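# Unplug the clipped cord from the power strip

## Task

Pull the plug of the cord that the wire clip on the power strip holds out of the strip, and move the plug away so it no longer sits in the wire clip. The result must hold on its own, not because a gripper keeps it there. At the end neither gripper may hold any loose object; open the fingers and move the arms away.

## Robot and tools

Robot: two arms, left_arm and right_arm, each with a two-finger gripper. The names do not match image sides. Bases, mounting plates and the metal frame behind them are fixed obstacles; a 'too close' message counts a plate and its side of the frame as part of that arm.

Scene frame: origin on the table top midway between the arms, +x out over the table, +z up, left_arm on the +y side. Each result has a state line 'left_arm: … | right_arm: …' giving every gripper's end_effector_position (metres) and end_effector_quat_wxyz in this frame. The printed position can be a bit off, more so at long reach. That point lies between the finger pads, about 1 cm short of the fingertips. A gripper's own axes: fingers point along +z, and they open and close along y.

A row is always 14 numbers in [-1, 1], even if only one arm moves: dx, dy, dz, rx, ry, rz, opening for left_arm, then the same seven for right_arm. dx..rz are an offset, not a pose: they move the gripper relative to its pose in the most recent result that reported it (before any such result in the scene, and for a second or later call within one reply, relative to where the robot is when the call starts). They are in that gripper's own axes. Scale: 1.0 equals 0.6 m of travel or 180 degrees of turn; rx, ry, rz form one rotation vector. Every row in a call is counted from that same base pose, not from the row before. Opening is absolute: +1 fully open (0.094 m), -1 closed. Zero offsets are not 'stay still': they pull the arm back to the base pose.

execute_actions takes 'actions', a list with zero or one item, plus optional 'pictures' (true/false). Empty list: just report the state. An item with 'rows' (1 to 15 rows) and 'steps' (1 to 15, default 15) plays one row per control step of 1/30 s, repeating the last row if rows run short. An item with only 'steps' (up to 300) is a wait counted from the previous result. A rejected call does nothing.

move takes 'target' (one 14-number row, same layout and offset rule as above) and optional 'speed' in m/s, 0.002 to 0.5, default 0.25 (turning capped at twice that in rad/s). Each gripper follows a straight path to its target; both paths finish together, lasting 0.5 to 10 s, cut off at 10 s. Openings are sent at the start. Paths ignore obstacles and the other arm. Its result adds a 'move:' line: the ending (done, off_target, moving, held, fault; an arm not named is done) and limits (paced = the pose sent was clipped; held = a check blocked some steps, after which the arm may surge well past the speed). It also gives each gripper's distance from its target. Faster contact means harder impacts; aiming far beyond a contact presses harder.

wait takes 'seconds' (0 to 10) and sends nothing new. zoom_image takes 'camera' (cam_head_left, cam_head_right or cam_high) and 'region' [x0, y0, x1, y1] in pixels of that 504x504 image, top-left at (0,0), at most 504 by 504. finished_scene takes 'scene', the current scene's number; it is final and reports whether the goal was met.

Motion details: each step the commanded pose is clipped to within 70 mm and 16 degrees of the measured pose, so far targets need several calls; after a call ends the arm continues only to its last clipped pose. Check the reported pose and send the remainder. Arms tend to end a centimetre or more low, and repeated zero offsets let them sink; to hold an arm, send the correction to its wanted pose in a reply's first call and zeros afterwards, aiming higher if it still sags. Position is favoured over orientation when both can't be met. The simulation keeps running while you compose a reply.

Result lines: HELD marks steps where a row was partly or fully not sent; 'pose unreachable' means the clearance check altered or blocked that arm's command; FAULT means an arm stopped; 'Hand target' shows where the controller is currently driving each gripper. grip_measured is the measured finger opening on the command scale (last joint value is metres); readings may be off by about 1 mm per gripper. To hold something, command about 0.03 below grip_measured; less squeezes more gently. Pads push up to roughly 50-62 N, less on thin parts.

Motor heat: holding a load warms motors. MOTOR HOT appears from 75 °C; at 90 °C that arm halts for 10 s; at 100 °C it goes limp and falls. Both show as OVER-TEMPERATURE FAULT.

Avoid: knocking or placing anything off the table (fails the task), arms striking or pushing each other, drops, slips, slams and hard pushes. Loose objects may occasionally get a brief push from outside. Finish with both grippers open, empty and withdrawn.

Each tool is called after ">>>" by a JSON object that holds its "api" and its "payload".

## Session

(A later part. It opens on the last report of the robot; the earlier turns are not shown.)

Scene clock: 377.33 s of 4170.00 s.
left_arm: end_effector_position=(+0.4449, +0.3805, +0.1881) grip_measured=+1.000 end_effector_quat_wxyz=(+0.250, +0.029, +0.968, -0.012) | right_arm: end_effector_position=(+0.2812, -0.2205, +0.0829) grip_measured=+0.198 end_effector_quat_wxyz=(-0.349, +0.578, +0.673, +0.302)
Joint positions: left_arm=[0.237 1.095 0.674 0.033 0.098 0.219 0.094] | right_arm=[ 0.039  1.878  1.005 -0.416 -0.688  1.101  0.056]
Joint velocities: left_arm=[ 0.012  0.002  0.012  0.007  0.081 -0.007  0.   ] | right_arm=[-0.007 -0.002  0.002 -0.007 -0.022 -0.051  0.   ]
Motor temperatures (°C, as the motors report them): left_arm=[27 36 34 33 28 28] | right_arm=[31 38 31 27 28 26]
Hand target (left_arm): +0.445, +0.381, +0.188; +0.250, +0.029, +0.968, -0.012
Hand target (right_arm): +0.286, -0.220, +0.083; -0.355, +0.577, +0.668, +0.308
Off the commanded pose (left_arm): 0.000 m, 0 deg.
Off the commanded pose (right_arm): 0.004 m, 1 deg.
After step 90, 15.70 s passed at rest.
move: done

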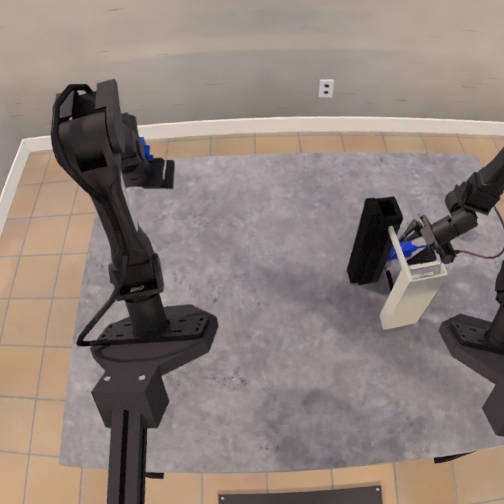

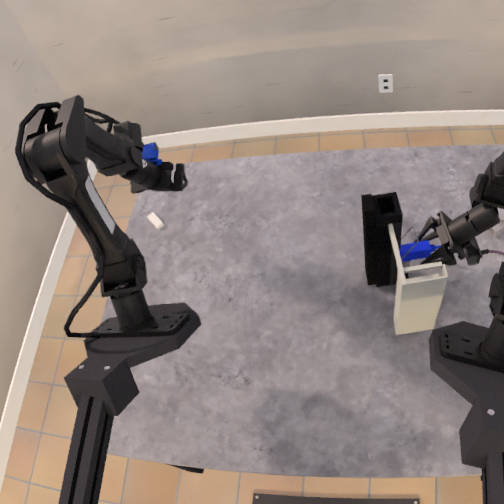

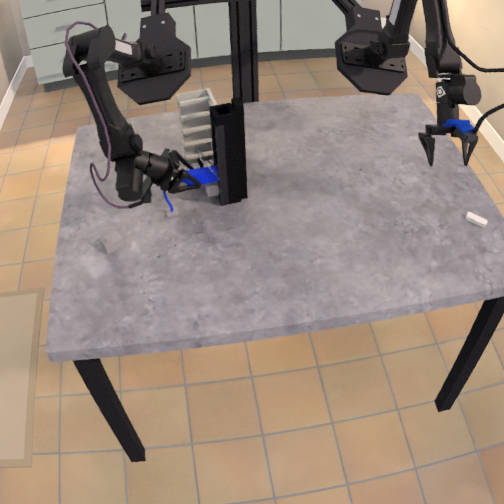

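>>> {"api": "execute_actions", "payload": {"actions": [{"rows": [[0,0,0,0,0,0,1, 0.003,0.010,0.004,0,0.005,0,0.2],[0,0,0,0,0,0,1, 0.006,0.012,0.008,0,0.005,0,0.2],[0,0,0,0,0,0,1, 0.009,0.014,0.012,0,0.005,0,0.15],[0,0,0,0,0,0,1, 0.0125,0.016,0.0177,0,0.005,0,0.05],[0,0,0,0,0,0,1, 0.0125,0.016,0.0177,0,0.005,0,-0.05],[0,0,0,0,0,0,1, 0.0125,0.016,0.0177,0,0.005,0,-0.15],[0,0,0,0,0,0,1, 0.0125,0.016,0.0177,0,0.005,0,-0.22],[0,0,0,0,0,0,1, 0.0125,0.016,0.0177,0,0.005,0,-0.28]], "steps": 15}], "pictures": false}}

Scene clock: 385.13 s of 4170.00 s.
left_arm: end_effector_position=(+0.4449, +0.3805, +0.1881) grip_measured=+1.000 end_effector_quat_wxyz=(+0.250, +0.029, +0.968, -0.012) | right_arm: end_effector_position=(+0.2815, -0.2087, +0.0876) grip_measured=-0.278 end_effector_quat_wxyz=(-0.359, +0.576, +0.670, +0.302)
Joint positions: left_arm=[0.237 1.095 0.674 0.033 0.098 0.219 0.094] | right_arm=[ 0.073  1.878  1.005 -0.412 -0.69   1.135  0.034]
Joint velocities: left_arm=[-0.012  0.007 -0.012 -0.007  0.022 -0.022  0.   ] | right_arm=[ 0.002 -0.012 -0.002  0.007 -0.037 -0.022  0.   ]
Motor temperatures (°C, as the motors report them): left_arm=[27 36 34 33 28 28] | right_arm=[31 38 31 27 28 26]
Hand target (left_arm): +0.445, +0.381, +0.188; +0.250, +0.029, +0.968, -0.012
Hand target (right_arm): +0.288, -0.206, +0.083; -0.355, +0.576, +0.670, +0.306
Off the commanded pose (left_arm): 0.000 m, 0 deg.
Off the commanded pose (right_arm): 0.009 m, 1 deg.
Steps of this call (steps 1 to 90: nothing new was sent; then 4.30 s passed at rest; steps 91 to 105: all 15 steps of this action). Readings (end_effector_position):
91: left_arm (+0.4449, +0.3805, +0.1881) | right_arm (+0.2808, -0.2203, +0.0833)
92: left_arm (+0.4449, +0.3805, +0.1881) | right_arm (+0.2808, -0.2202, +0.0834)
94: left_arm (+0.4449, +0.3805, +0.1881) | right_arm (+0.2809, -0.2178, +0.0843)
98: left_arm (+0.4449, +0.3805, +0.1881) | right_arm (+0.2811, -0.2098, +0.0874)
105: the state above

>>> {"api": "execute_actions", "payload": {"actions": [{"rows": [[0,0,0,0,0,0,1, -0.010,0.014,0.008,0,0,0,-0.28],[0,0,0,0,0,0,1, -0.013,0.016,0.010,0,0,0,-0.28],[0,0,0,0,0,0,1, -0.016,0.017,0.0117,0,0,0,-0.28]], "steps": 10}], "pictures": false}}

Scene clock: 390.03 s of 4170.00 s.
left_arm: end_effector_position=(+0.4449, +0.3805, +0.1881) grip_measured=+1.000 end_effector_quat_wxyz=(+0.250, +0.029, +0.968, -0.012) | right_arm: end_effector_position=(+0.2840, -0.2072, +0.0787) grip_measured=-0.278 end_effector_quat_wxyz=(-0.363, +0.577, +0.668, +0.299)
Joint positions: left_arm=[0.237 1.095 0.674 0.033 0.098 0.219 0.094] | right_arm=[ 0.073  1.92   1.038 -0.411 -0.69   1.138  0.034]
Joint velocities: left_arm=[-0.012  0.002  0.007  0.022 -0.007 -0.037  0.   ] | right_arm=[ 0.012  0.002  0.002  0.037 -0.051  0.007 -0.002]
Motor temperatures (°C, as the motors report them): left_arm=[27 36 34 33 28 28] | right_arm=[31 38 31 27 28 26]
Hand target (left_arm): +0.445, +0.381, +0.188; +0.250, +0.029, +0.968, -0.012
Hand target (right_arm): +0.291, -0.207, +0.076; -0.358, +0.576, +0.670, +0.302
Off the commanded pose (left_arm): 0.000 m, 0 deg.
Off the commanded pose (right_arm): 0.008 m, 1 deg.
Steps of this call (steps 1 to 90: nothing new was sent; then 1.57 s passed at rest; steps 91 to 100: all 10 steps of this action). Readings (end_effector_position):
91: left_arm (+0.4449, +0.3805, +0.1881) | right_arm (+0.2818, -0.2087, +0.0871)
92: left_arm (+0.4449, +0.3805, +0.1881) | right_arm (+0.2827, -0.2086, +0.0858)
94: left_arm (+0.4449, +0.3805, +0.1881) | right_arm (+0.2847, -0.2080, +0.0819)
98: left_arm (+0.4449, +0.3805, +0.1881) | right_arm (+0.2840, -0.2072, +0.0787)
100: the state above

>>> {"api": "execute_actions", "payload": {"actions": [{"rows": [[0,0,0,0,0,0,1, 0,0.003,0,0,0,0,-0.33],[0,0,0,0,0,0,1, 0,0.003,0,0,0,0,-0.38],[0,0,0,0,0,0,1, 0,0.003,0,0,0,0,-0.42],[0,0,0,0,0,0,1, 0,0.003,0,0,0,0,-0.45],[0,0,0,0,0,0,1, 0,0.003,0,0,0,0,-0.47],[0,0,0,0,0,0,1, 0,0.003,0,0,0,0,-0.49],[0,0,0,0,0,0,1, 0,0.003,0,0,0,0,-0.50],[0,0,0,0,0,0,1, 0,0.003,0,0,0,0,-0.51],[0,0,0,0,0,0,1, 0,0.003,0,0,0,0,-0.52],[0,0,0,0,0,0,1, 0,0.003,0,0,0,0,-0.53],[0,0,0,0,0,0,1, 0,0.003,0,0,0,0,-0.54],[0,0,0,0,0,0,1, 0,0.003,0,0,0,0,-0.555]], "steps": 15}]}}

>>> {"api": "zoom_image", "payload": {"camera": "cam_high", "region": [130, 130, 240, 225]}}

Scene clock: 396.23 s of 4170.00 s.
left_arm: end_effector_position=(+0.4449, +0.3805, +0.1881) grip_measured=+1.000 end_effector_quat_wxyz=(+0.250, +0.029, +0.968, -0.012) | right_arm: end_effector_position=(+0.2840, -0.2072, +0.0786) grip_measured=-0.509 end_effector_quat_wxyz=(-0.363, +0.577, +0.668, +0.299)
Joint positions: left_arm=[0.237 1.095 0.674 0.033 0.098 0.219 0.094] | right_arm=[ 0.073  1.92   1.038 -0.411 -0.689  1.138  0.023]
Joint velocities: left_arm=[-0.007  0.007  0.007  0.022 -0.022  0.051  0.   ] | right_arm=[-0.017  0.002  0.002  0.007 -0.095  0.037  0.   ]
Motor temperatures (°C, as the motors report them): left_arm=[27 36 34 33 28 28] | right_arm=[31 38 31 27 28 26]
Hand target (left_arm): +0.445, +0.381, +0.188; +0.250, +0.029, +0.968, -0.012
Hand target (right_arm): +0.286, -0.207, +0.079; -0.363, +0.577, +0.668, +0.299
Off the commanded pose (left_arm): 0.000 m, 0 deg.
Off the commanded pose (right_arm): 0.002 m, 0 deg.
Steps of this call (steps 1 to 90: nothing new was sent; then 2.70 s passed at rest; steps 91 to 105: all 15 steps of this action). Readings (end_effector_position):
91: left_arm (+0.4449, +0.3805, +0.1881) | right_arm (+0.2840, -0.2072, +0.0787)
92: left_arm (+0.4449, +0.3805, +0.1881) | right_arm (+0.2840, -0.2072, +0.0787)
94: left_arm (+0.4449, +0.3805, +0.1881) | right_arm (+0.2840, -0.2072, +0.0787)
98: left_arm (+0.4449, +0.3805, +0.1881) | right_arm (+0.2840, -0.2072, +0.0786)
105: the state above

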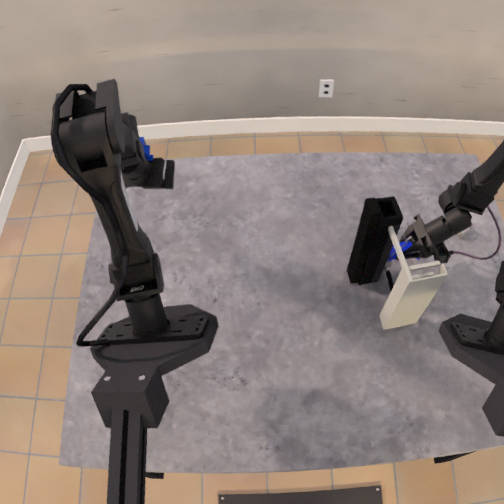

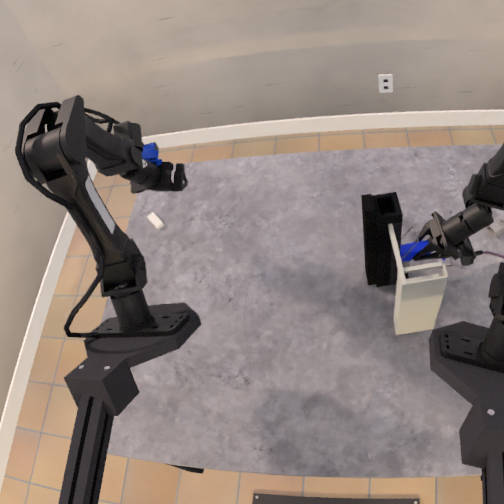

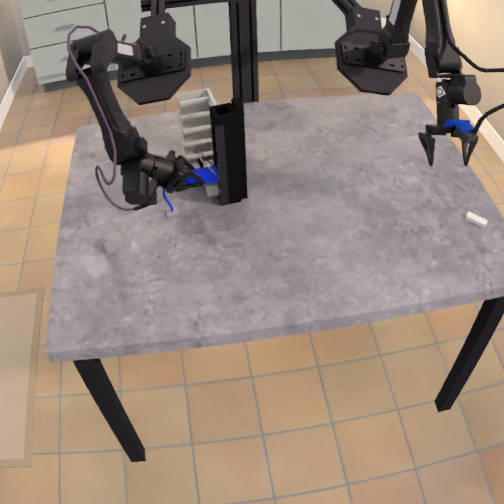

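Region (130, 130, 240, 225) of cam_high's 504x504 image, scaled by 4.582, with more detail than that image has; it fills the top 435 rows of this view, and the rest is white.

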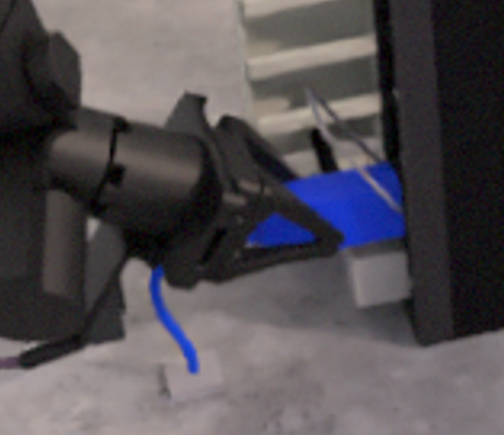

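>>> {"api": "move", "payload": {"target": [0,0,0,0,0,0,1, -0.054,0,-0.0553,0,-0.02,0,-0.555], "speed": 0.025}}

>>> {"api": "zoom_image", "payload": {"camera": "cam_high", "region": [130, 130, 240, 225]}}

Scene clock: 409.50 s of 4170.00 s.
left_arm: end_effector_position=(+0.4449, +0.3805, +0.1881) grip_measured=+1.000 end_effector_quat_wxyz=(+0.250, +0.029, +0.968, -0.012) | right_arm: end_effector_position=(+0.2850, -0.2469, +0.0705) grip_measured=-0.510 end_effector_quat_wxyz=(-0.349, +0.589, +0.670, +0.288)
Joint positions: left_arm=[0.237 1.095 0.674 0.033 0.098 0.219 0.094] | right_arm=[-0.032  1.92   1.081 -0.505 -0.684  1.041  0.023]
Joint velocities: left_arm=[-0.007  0.002  0.012 -0.022 -0.066  0.066  0.   ] | right_arm=[-0.002 -0.012  0.027 -0.007  0.095 -0.066 -0.001]
Motor temperatures (°C, as the motors report them): left_arm=[27 36 34 33 28 28] | right_arm=[31 39 30 27 28 26]
Hand target (left_arm): +0.445, +0.381, +0.188; +0.250, +0.029, +0.968, -0.012
Hand target (right_arm): +0.292, -0.252, +0.071; -0.340, +0.587, +0.679, +0.281
Off the commanded pose (left_arm): 0.000 m, 0 deg.
Off the commanded pose (right_arm): 0.008 m, 2 deg.
After step 90, 8.13 s passed at rest.
move: done

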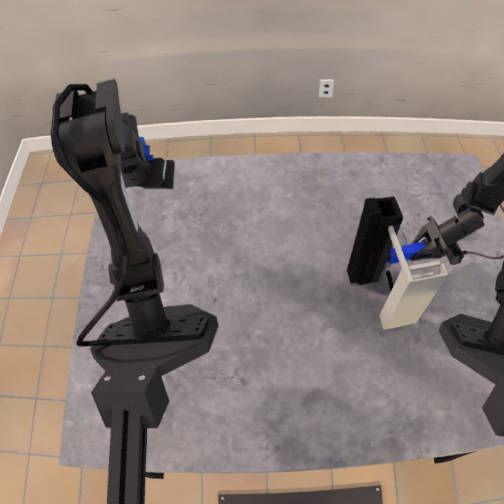

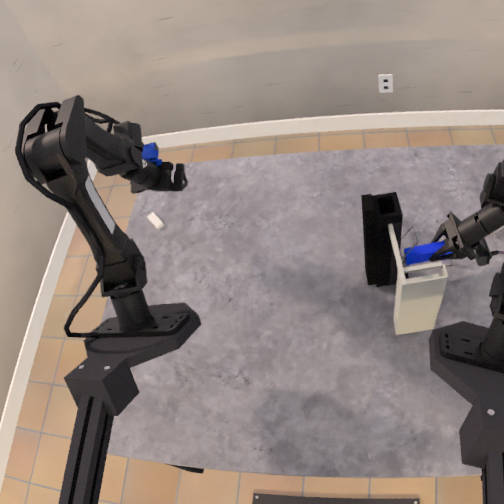

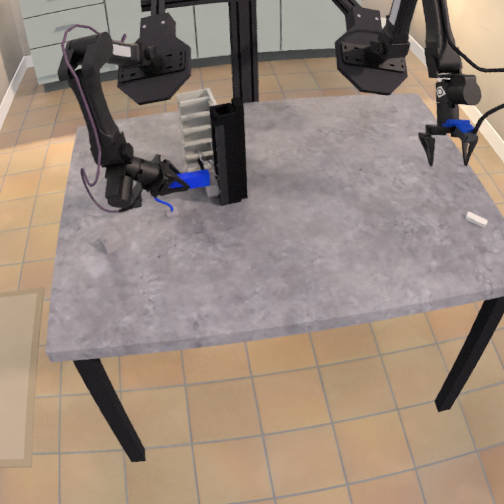

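Region (130, 130, 240, 225) of cam_high's 504x504 image, scaled by 4.582, with more detail than that image has; it fills the top 435 rows of this view, and the rest is white.

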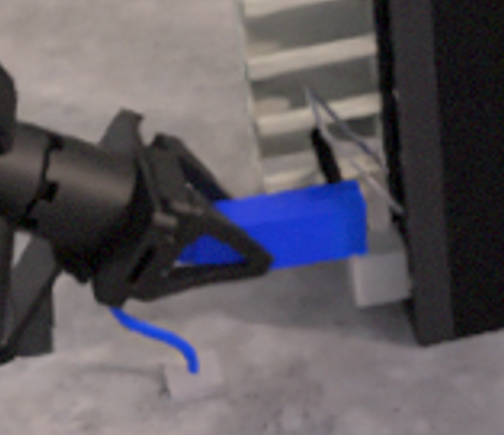

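>>> {"api": "move", "payload": {"target": [0,0,0,0,0,0,1, -0.0177,0.078,-0.0411,-0.008,0,0,-0.555], "speed": 0.06}}

>>> {"api": "zoom_image", "payload": {"camera": "cam_high", "region": [90, 130, 240, 260]}}

Scene clock: 437.57 s of 4170.00 s.
left_arm: end_effector_position=(+0.4449, +0.3805, +0.1881) grip_measured=+1.000 end_effector_quat_wxyz=(+0.250, +0.029, +0.968, -0.012) | right_arm: end_effector_position=(+0.3327, -0.2648, +0.0742) grip_measured=-0.510 end_effector_quat_wxyz=(-0.332, +0.590, +0.675, +0.294)
Joint positions: left_arm=[0.237 1.095 0.674 0.033 0.098 0.219 0.094] | right_arm=[-0.041  1.952  1.279 -0.636 -0.682  1.038  0.023]
Joint velocities: left_arm=[-0.017 -0.002  0.007  0.007 -0.007  0.081  0.   ] | right_arm=[-0.002  0.022 -0.012 -0.081 -0.066 -0.081 -0.   ]
Motor temperatures (°C, as the motors report them): left_arm=[27 36 34 33 28 28] | right_arm=[31 40 31 27 28 26]
Hand target (left_arm): +0.445, +0.381, +0.188; +0.250, +0.029, +0.968, -0.012
Hand target (right_arm): +0.336, -0.265, +0.075; -0.341, +0.594, +0.666, +0.296
Off the commanded pose (left_arm): 0.000 m, 0 deg.
Off the commanded pose (right_arm): 0.003 m, 2 deg.
After step 90, 23.87 s passed at rest.
move: done

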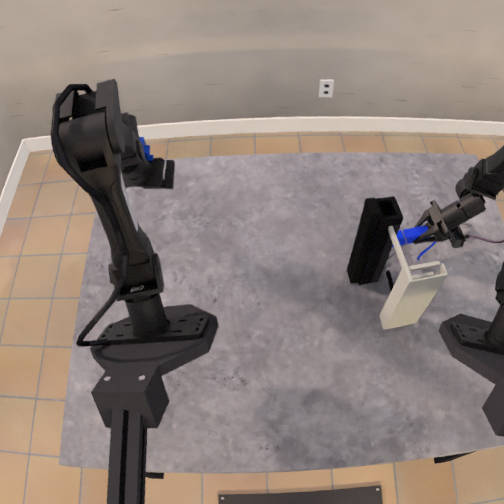

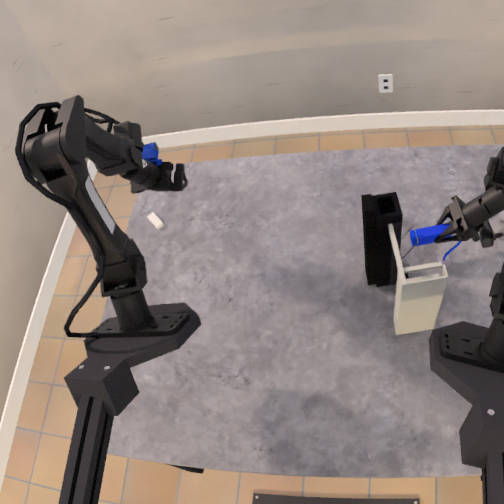

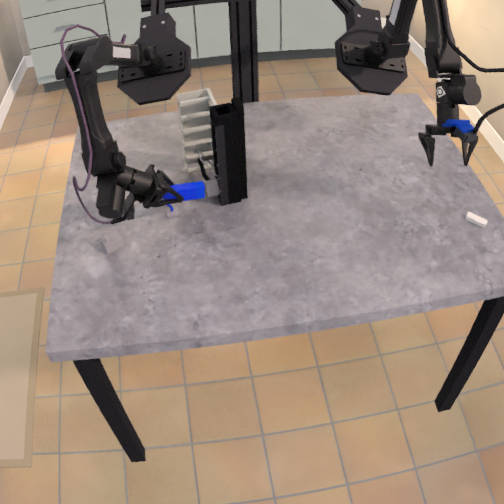

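Region (90, 130, 240, 260) of cam_high's 504x504 image, scaled by 3.360, with more detail than that image has; it fills the top 437 rows of this view, and the rest is white.

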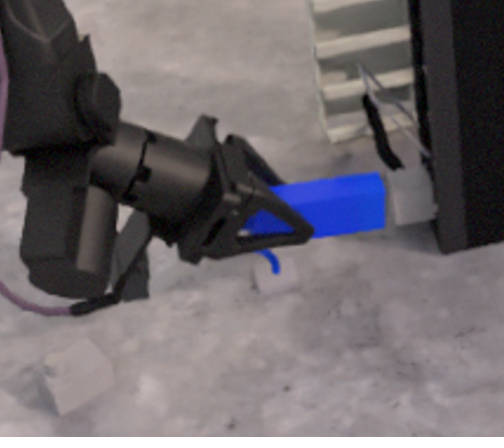

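>>> {"api": "move", "payload": {"target": [0,0,0,0,0,0,1, -0.0508,0.0625,0.0555,0,0,0,-0.555], "speed": 0.06}}

>>> {"api": "zoom_image", "payload": {"camera": "cam_high", "region": [90, 140, 240, 270]}}

>>> {"api": "zoom_image", "payload": {"camera": "cam_head_left", "region": [380, 170, 504, 280]}}

Scene clock: 451.87 s of 4170.00 s.
left_arm: end_effector_position=(+0.4449, +0.3805, +0.1881) grip_measured=+1.000 end_effector_quat_wxyz=(+0.250, +0.029, +0.968, -0.012) | right_arm: end_effector_position=(+0.3646, -0.2566, +0.0412) grip_measured=-0.510 end_effector_quat_wxyz=(-0.337, +0.597, +0.669, +0.288)
Joint positions: left_arm=[0.237 1.095 0.674 0.033 0.098 0.219 0.094] | right_arm=[-0.012  2.12   1.492 -0.665 -0.672  1.093  0.023]
Joint velocities: left_arm=[-0.027  0.012 -0.007  0.007  0.007 -0.095  0.   ] | right_arm=[-0.007 -0.017 -0.002 -0.037 -0.066  0.007 -0.001]
Motor temperatures (°C, as the motors report them): left_arm=[27 36 34 34 28 28] | right_arm=[31 40 31 27 28 26]
Hand target (left_arm): +0.445, +0.381, +0.188; +0.250, +0.029, +0.968, -0.012
Hand target (right_arm): +0.368, -0.252, +0.030; -0.332, +0.590, +0.675, +0.293
Off the commanded pose (left_arm): 0.000 m, 0 deg.
Off the commanded pose (right_arm): 0.013 m, 1 deg.
After step 90, 10.00 s passed at rest.
move: off_target (right_arm)

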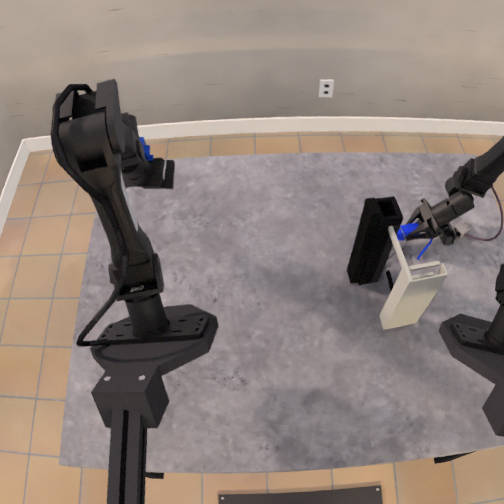

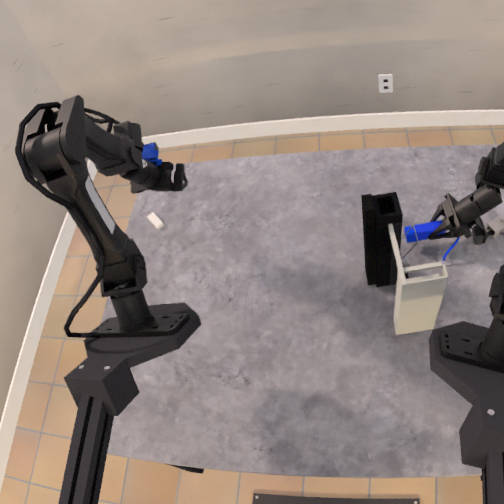

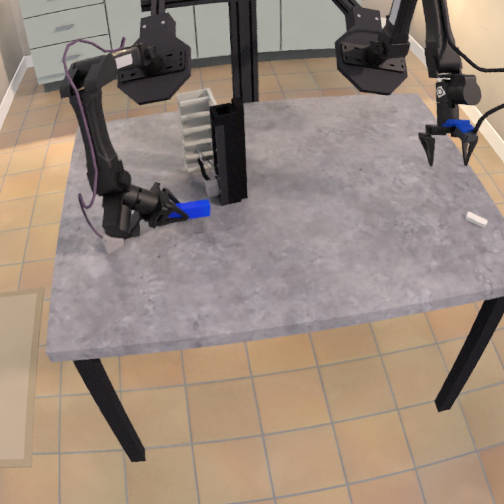

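Region (90, 140, 240, 270) of cam_high's 504x504 image, scaled by 3.360, with more detail than that image has; it fills the top 437 rows of this view, and the rest is white.

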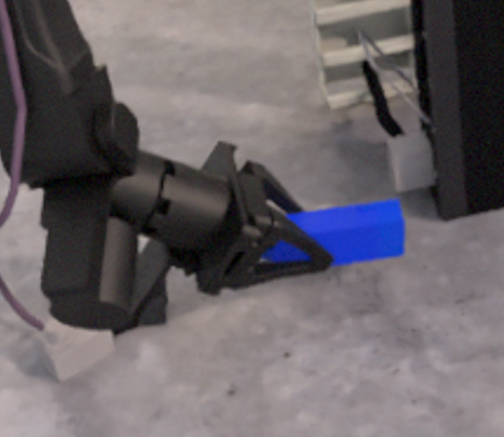

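Region (380, 170, 504, 280) of cam_head_left's 504x504 image, scaled by 4.065, with more detail than that image has; it fills the top 447 rows of this view, and the rest is white.

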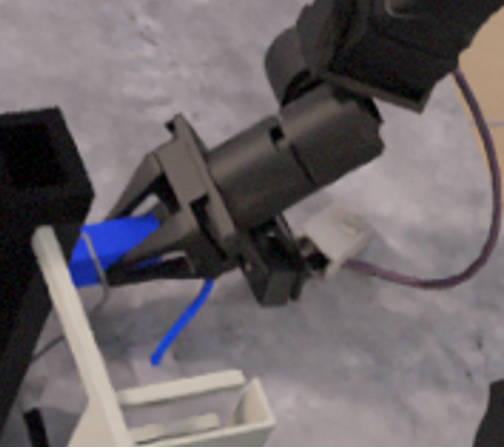

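>>> {"api": "move", "payload": {"target": [0,0,0,0,0,0,1, 0.0133,0.004,0.0612,0,0,0.006,-0.555], "speed": 0.04}}

>>> {"api": "zoom_image", "payload": {"camera": "cam_high", "region": [90, 140, 240, 270]}}

>>> {"api": "zoom_image", "payload": {"camera": "cam_head_right", "region": [385, 170, 504, 280]}}

Scene clock: 467.47 s of 4170.00 s.
left_arm: end_effector_position=(+0.4449, +0.3805, +0.1881) grip_measured=+1.000 end_effector_quat_wxyz=(+0.250, +0.029, +0.968, -0.012) | right_arm: end_effector_position=(+0.3776, -0.2368, +0.0382) grip_measured=-0.511 end_effector_quat_wxyz=(-0.325, +0.608, +0.666, +0.284)
Joint positions: left_arm=[0.237 1.095 0.674 0.033 0.098 0.219 0.094] | right_arm=[ 0.045  2.125  1.492 -0.584 -0.639  1.196  0.023]
Joint velocities: left_arm=[-0.002  0.002  0.002 -0.037 -0.066 -0.007  0.   ] | right_arm=[-0.007  0.002 -0.032 -0.007 -0.066 -0.066 -0.002]
Motor temperatures (°C, as the motors report them): left_arm=[27 36 34 34 28 28] | right_arm=[31 40 31 27 28 26]
Hand target (left_arm): +0.445, +0.381, +0.188; +0.250, +0.029, +0.968, -0.012
Hand target (right_arm): +0.361, -0.223, +0.026; -0.340, +0.603, +0.663, +0.284
Off the commanded pose (left_arm): 0.000 m, 0 deg.
Off the commanded pose (right_arm): 0.024 m, 2 deg.
After step 90, 11.37 s passed at rest.
move: off_target (right_arm)

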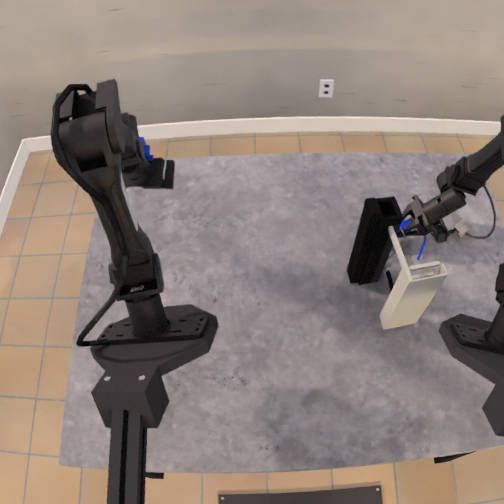

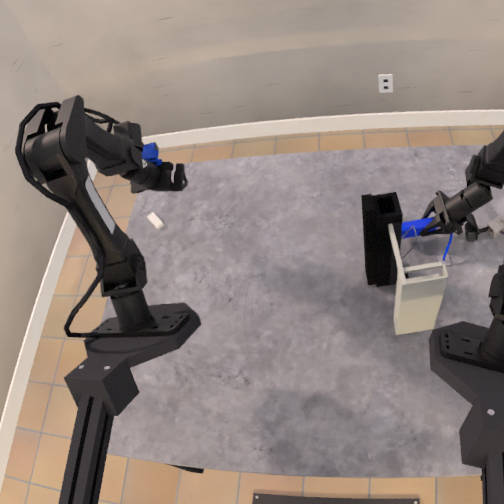

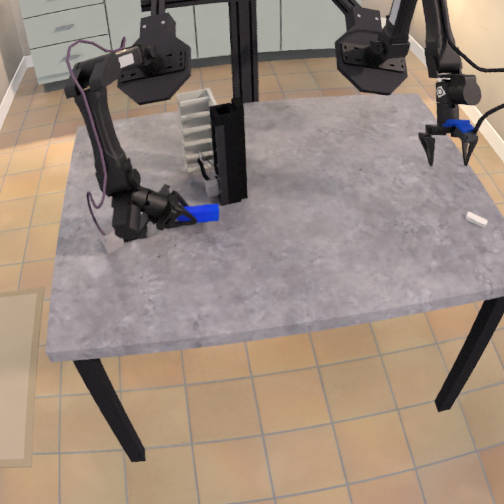

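Region (90, 140, 240, 270) of cam_high's 504x504 image, scaled by 3.360, with more detail than that image has; it fills the top 437 rows of this view, and the rest is white.

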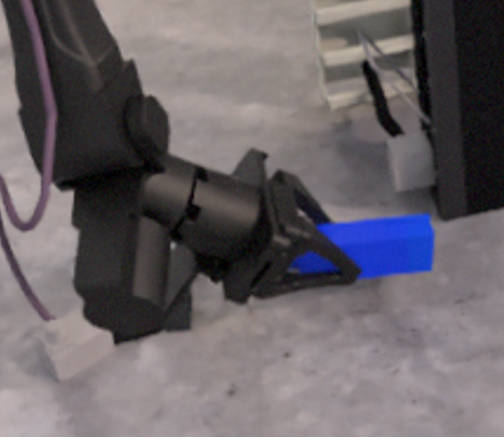

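Region (385, 170, 504, 280) of cam_head_right's 504x504 image, scaled by 4.235, with more detail than that image has; it fills the top 466 rows of this view, and the rest is white.

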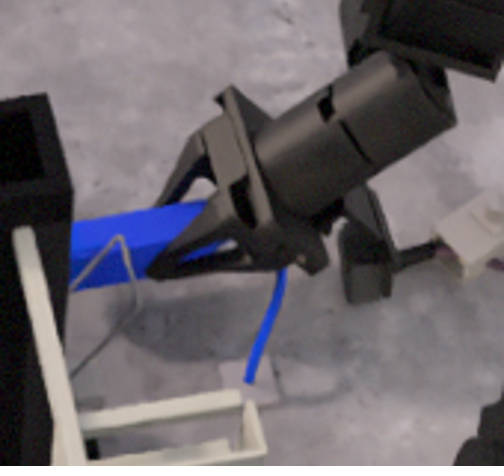

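>>> {"api": "move", "payload": {"target": [0,0,0,0,0,0,1, -0.0045,-0.0133,0.0053,0,-0.045,0,-0.555], "speed": 0.06}}

>>> {"api": "zoom_image", "payload": {"camera": "cam_high", "region": [100, 150, 240, 270]}}

>>> {"api": "zoom_image", "payload": {"camera": "cam_head_right", "region": [385, 170, 504, 280]}}

Scene clock: 486.10 s of 4170.00 s.
left_arm: end_effector_position=(+0.4449, +0.3805, +0.1881) grip_measured=+1.000 end_effector_quat_wxyz=(+0.250, +0.029, +0.968, -0.012) | right_arm: end_effector_position=(+0.3702, -0.2413, +0.0277) grip_measured=-0.511 end_effector_quat_wxyz=(-0.279, +0.629, +0.686, +0.237)
Joint positions: left_arm=[0.237 1.095 0.674 0.033 0.098 0.219 0.094] | right_arm=[ 0.075  2.075  1.396 -0.469 -0.491  1.265  0.023]
Joint velocities: left_arm=[-0.007  0.002  0.007 -0.022  0.007  0.037  0.   ] | right_arm=[-0.017  0.002 -0.012  0.007  0.066 -0.007  0.   ]
Motor temperatures (°C, as the motors report them): left_arm=[27 37 34 34 28 28] | right_arm=[31 40 30 27 28 26]
Hand target (left_arm): +0.445, +0.381, +0.188; +0.250, +0.029, +0.968, -0.012
Hand target (right_arm): +0.369, -0.237, +0.034; -0.277, +0.627, +0.687, +0.241
Off the commanded pose (left_arm): 0.000 m, 0 deg.
Off the commanded pose (right_arm): 0.008 m, 1 deg.
After step 90, 14.10 s passed at rest.
move: done

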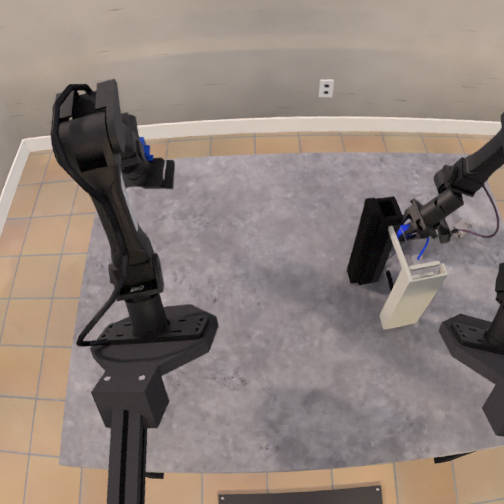

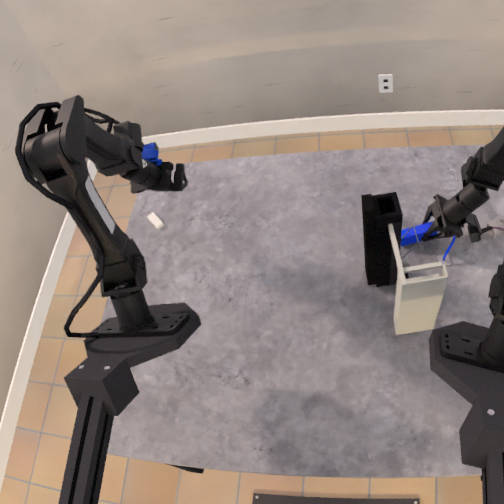

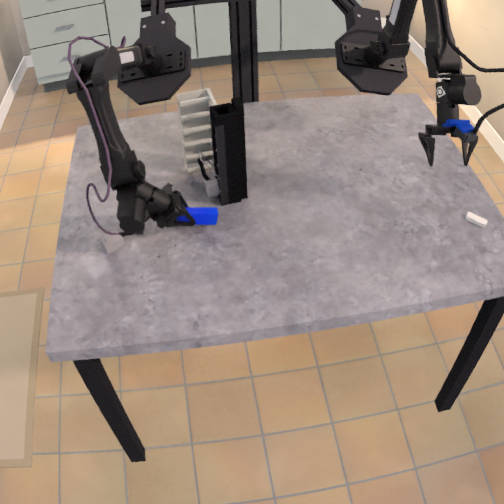

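Region (100, 150, 240, 270) of cam_high's 504x504 image, scaled by 3.600, with more detail than that image has; it fills the top 432 rows of this view, and the rest is white.

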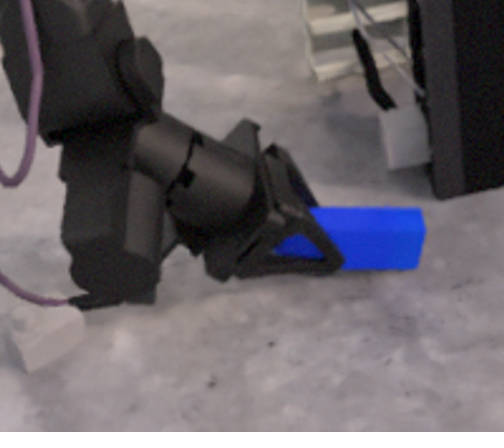

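Region (385, 170, 504, 280) of cam_head_right's 504x504 image, scaled by 4.235, with more detail than that image has; it fills the top 466 rows of this view, and the rest is white.

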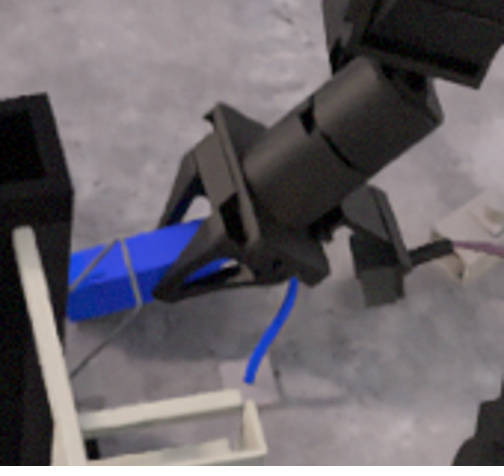

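>>> {"api": "move", "payload": {"target": [0,0,0,0,0,0,1, -0.0136,0.0005,0.0146,0,0,0,-0.555], "speed": 0.015}}

>>> {"api": "zoom_image", "payload": {"camera": "cam_high", "region": [100, 150, 240, 270]}}

Scene clock: 491.83 s of 4170.00 s.
left_arm: end_effector_position=(+0.4449, +0.3805, +0.1881) grip_measured=+1.000 end_effector_quat_wxyz=(+0.250, +0.029, +0.968, -0.012) | right_arm: end_effector_position=(+0.3655, -0.2391, +0.0230) grip_measured=-0.510 end_effector_quat_wxyz=(-0.285, +0.628, +0.685, +0.235)
Joint positions: left_arm=[0.237 1.095 0.674 0.033 0.098 0.219 0.094] | right_arm=[ 0.075  2.091  1.396 -0.467 -0.492  1.263  0.023]
Joint velocities: left_arm=[-0.002 -0.002  0.002  0.037 -0.022 -0.007  0.   ] | right_arm=[-0.007 -0.007 -0.007 -0.022 -0.037  0.066 -0.   ]
Motor temperatures (°C, as the motors report them): left_arm=[27 37 34 34 28 28] | right_arm=[31 42 30 27 28 26]
Hand target (left_arm): +0.445, +0.381, +0.188; +0.250, +0.029, +0.968, -0.012
Hand target (right_arm): +0.370, -0.241, +0.016; -0.279, +0.629, +0.686, +0.237
Off the commanded pose (left_arm): 0.000 m, 0 deg.
Off the commanded pose (right_arm): 0.009 m, 1 deg.
After step 90, 1.73 s passed at rest.
move: done

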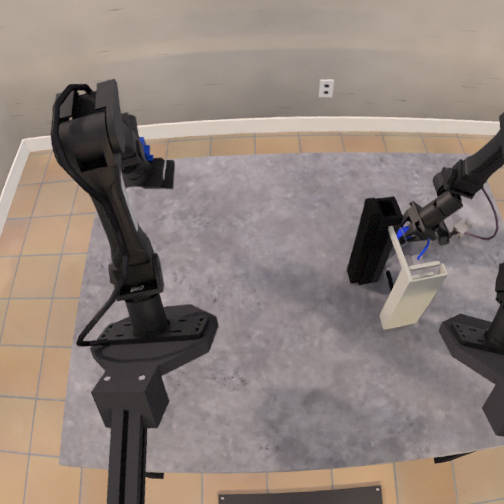

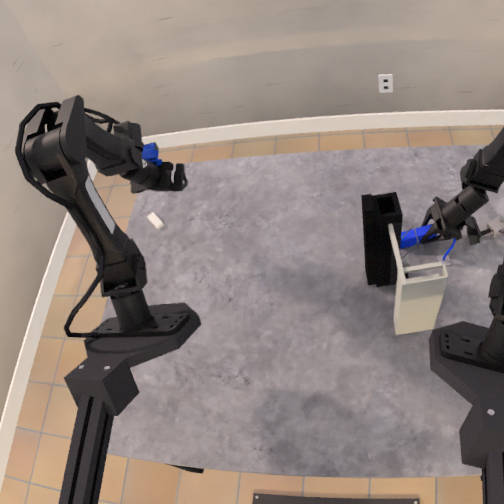

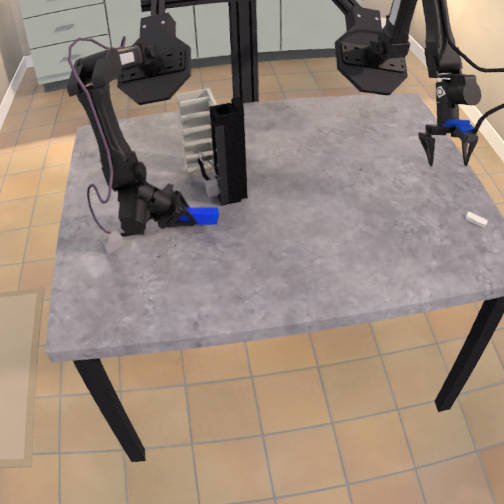

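Region (100, 150, 240, 270) of cam_high's 504x504 image, scaled by 3.600, with more detail than that image has; it fills the top 432 rows of this view, and the rest is white.

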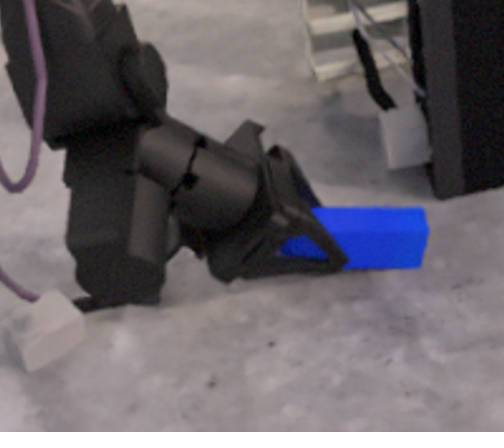

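>>> {"api": "move", "payload": {"target": [0,0,0,0,0,0,1, -0.016,0.006,0.017,0,-0.008,0,-0.555], "speed": 0.015}}

>>> {"api": "zoom_image", "payload": {"camera": "cam_high", "region": [100, 150, 240, 270]}}

Scene clock: 496.07 s of 4170.00 s.
left_arm: end_effector_position=(+0.4449, +0.3805, +0.1881) grip_measured=+1.000 end_effector_quat_wxyz=(+0.250, +0.029, +0.968, -0.012) | right_arm: end_effector_position=(+0.3645, -0.2377, +0.0219) grip_measured=-0.510 end_effector_quat_wxyz=(-0.287, +0.628, +0.684, +0.236)
Joint positions: left_arm=[0.237 1.095 0.674 0.033 0.098 0.219 0.094] | right_arm=[ 0.075  2.097  1.396 -0.464 -0.499  1.262  0.023]
Joint velocities: left_arm=[ 0.017 -0.002  0.017 -0.022 -0.007  0.095  0.   ] | right_arm=[-0.002 -0.012  0.007 -0.022 -0.022  0.037 -0.   ]
Motor temperatures (°C, as the motors report them): left_arm=[27 37 34 34 28 28] | right_arm=[31 42 31 27 28 26]
Hand target (left_arm): +0.445, +0.381, +0.188; +0.250, +0.029, +0.968, -0.012
Hand target (right_arm): +0.368, -0.239, +0.009; -0.276, +0.631, +0.689, +0.227
Off the commanded pose (left_arm): 0.000 m, 0 deg.
Off the commanded pose (right_arm): 0.014 m, 2 deg.
After step 90, 0.03 s passed at rest.
move: off_target (right_arm)

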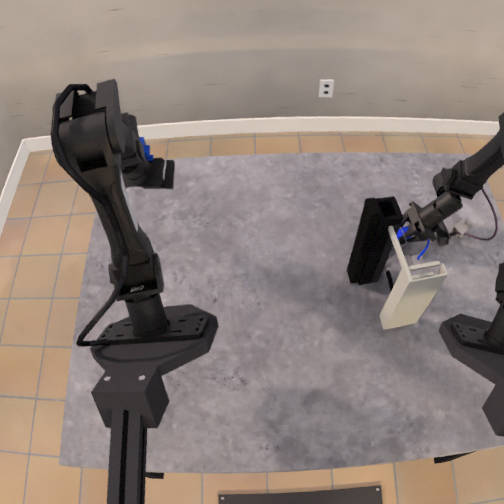

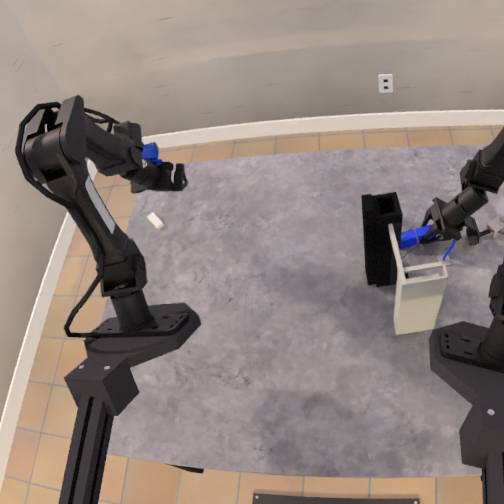

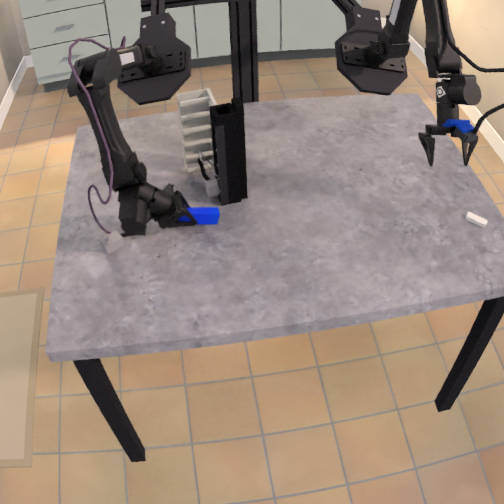

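Region (100, 150, 240, 270) of cam_high's 504x504 image, scaled by 3.600, with more detail than that image has; it fills the top 432 rows of this view, and the rest is white.

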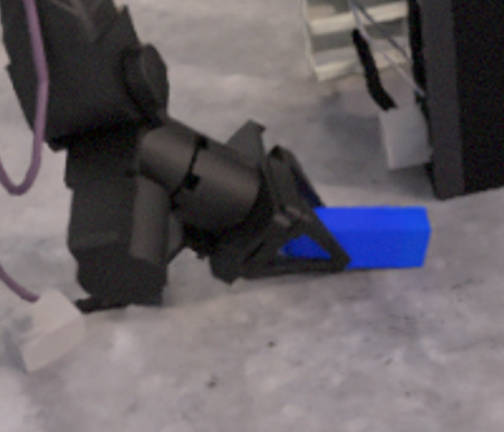

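>>> {"api": "execute_actions", "payload": {"actions": [{"rows": [[0,0,0,0,0,0,1, -0.006,0,0.006,0,0,0,-0.54],[0,0,0,0,0,0,1, -0.003,0,0.003,0,0,0,-0.53],[0,0,0,0,0,0,1, 0,0,0,0,0,0,-0.52],[0,0,0,0,0,0,1, 0,0,0,0,0,0,-0.515],[0,0,0,0,0,0,1, 0,0,0,0,0,0,-0.511],[0,0,0,0,0,0,1, 0,0,0,0,0,0,-0.508],[0,0,0,0,0,0,1, 0,0,0,0,0,0,-0.505],[0,0,0,0,0,0,1, 0,0,0,0,0,0,-0.502],[0,0,0,0,0,0,1, 0,0,0,0,0,0,-0.499],[0,0,0,0,0,0,1, 0,0,0,0,0,0,-0.496],[0,0,0,0,0,0,1, 0,0,0,0,0,0,-0.49],[0,0,0,0,0,0,1, 0,0,0,0,0,0,-0.48],[0,0,0,0,0,0,1, 0,0,0,0,0,0,-0.46]], "steps": 15}]}}

>>> {"api": "zoom_image", "payload": {"camera": "cam_high", "region": [100, 150, 240, 270]}}

Scene clock: 500.90 s of 4170.00 s.
left_arm: end_effector_position=(+0.4449, +0.3805, +0.1881) grip_measured=+1.000 end_effector_quat_wxyz=(+0.250, +0.029, +0.968, -0.012) | right_arm: end_effector_position=(+0.3646, -0.2374, +0.0222) grip_measured=-0.462 end_effector_quat_wxyz=(-0.288, +0.628, +0.683, +0.237)
Joint positions: left_arm=[0.237 1.095 0.674 0.033 0.098 0.219 0.094] | right_arm=[ 0.075  2.097  1.396 -0.464 -0.501  1.262  0.025]
Joint velocities: left_arm=[-0.007  0.007  0.002  0.022  0.051  0.007  0.   ] | right_arm=[-0.007 -0.017  0.007  0.051 -0.007  0.007  0.001]
Motor temperatures (°C, as the motors report them): left_arm=[27 37 34 34 28 28] | right_arm=[31 41 31 27 28 26]
Hand target (left_arm): +0.445, +0.381, +0.188; +0.250, +0.029, +0.968, -0.012
Hand target (right_arm): +0.365, -0.238, +0.022; -0.287, +0.628, +0.684, +0.236
Off the commanded pose (left_arm): 0.000 m, 0 deg.
Off the commanded pose (right_arm): 0.000 m, 0 deg.
Steps of this call (steps 1 to 90: nothing new was sent; then 1.33 s passed at rest; steps 91 to 105: all 15 steps of this action). Readings (end_effector_position):
91: left_arm (+0.4449, +0.3805, +0.1881) | right_arm (+0.3646, -0.2375, +0.0221)
92: left_arm (+0.4449, +0.3805, +0.1881) | right_arm (+0.3646, -0.2374, +0.0222)
94: left_arm (+0.4449, +0.3805, +0.1881) | right_arm (+0.3646, -0.2374, +0.0222)
98: left_arm (+0.4449, +0.3805, +0.1881) | right_arm (+0.3646, -0.2374, +0.0222)
105: the state above

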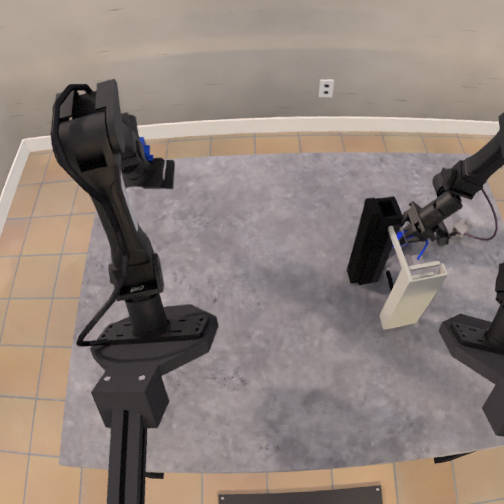

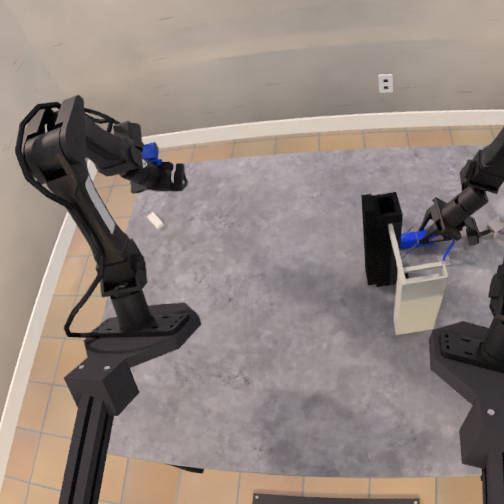

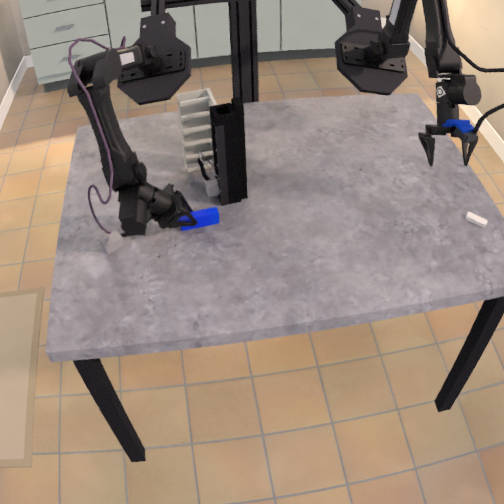

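Region (100, 150, 240, 270) of cam_high's 504x504 image, scaled by 3.600, with more detail than that image has; it fills the top 432 rows of this view, and the rest is white.

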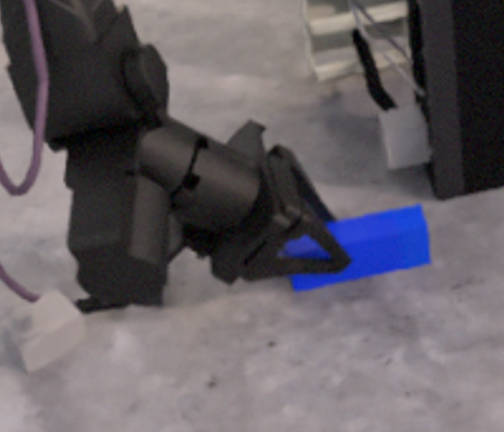

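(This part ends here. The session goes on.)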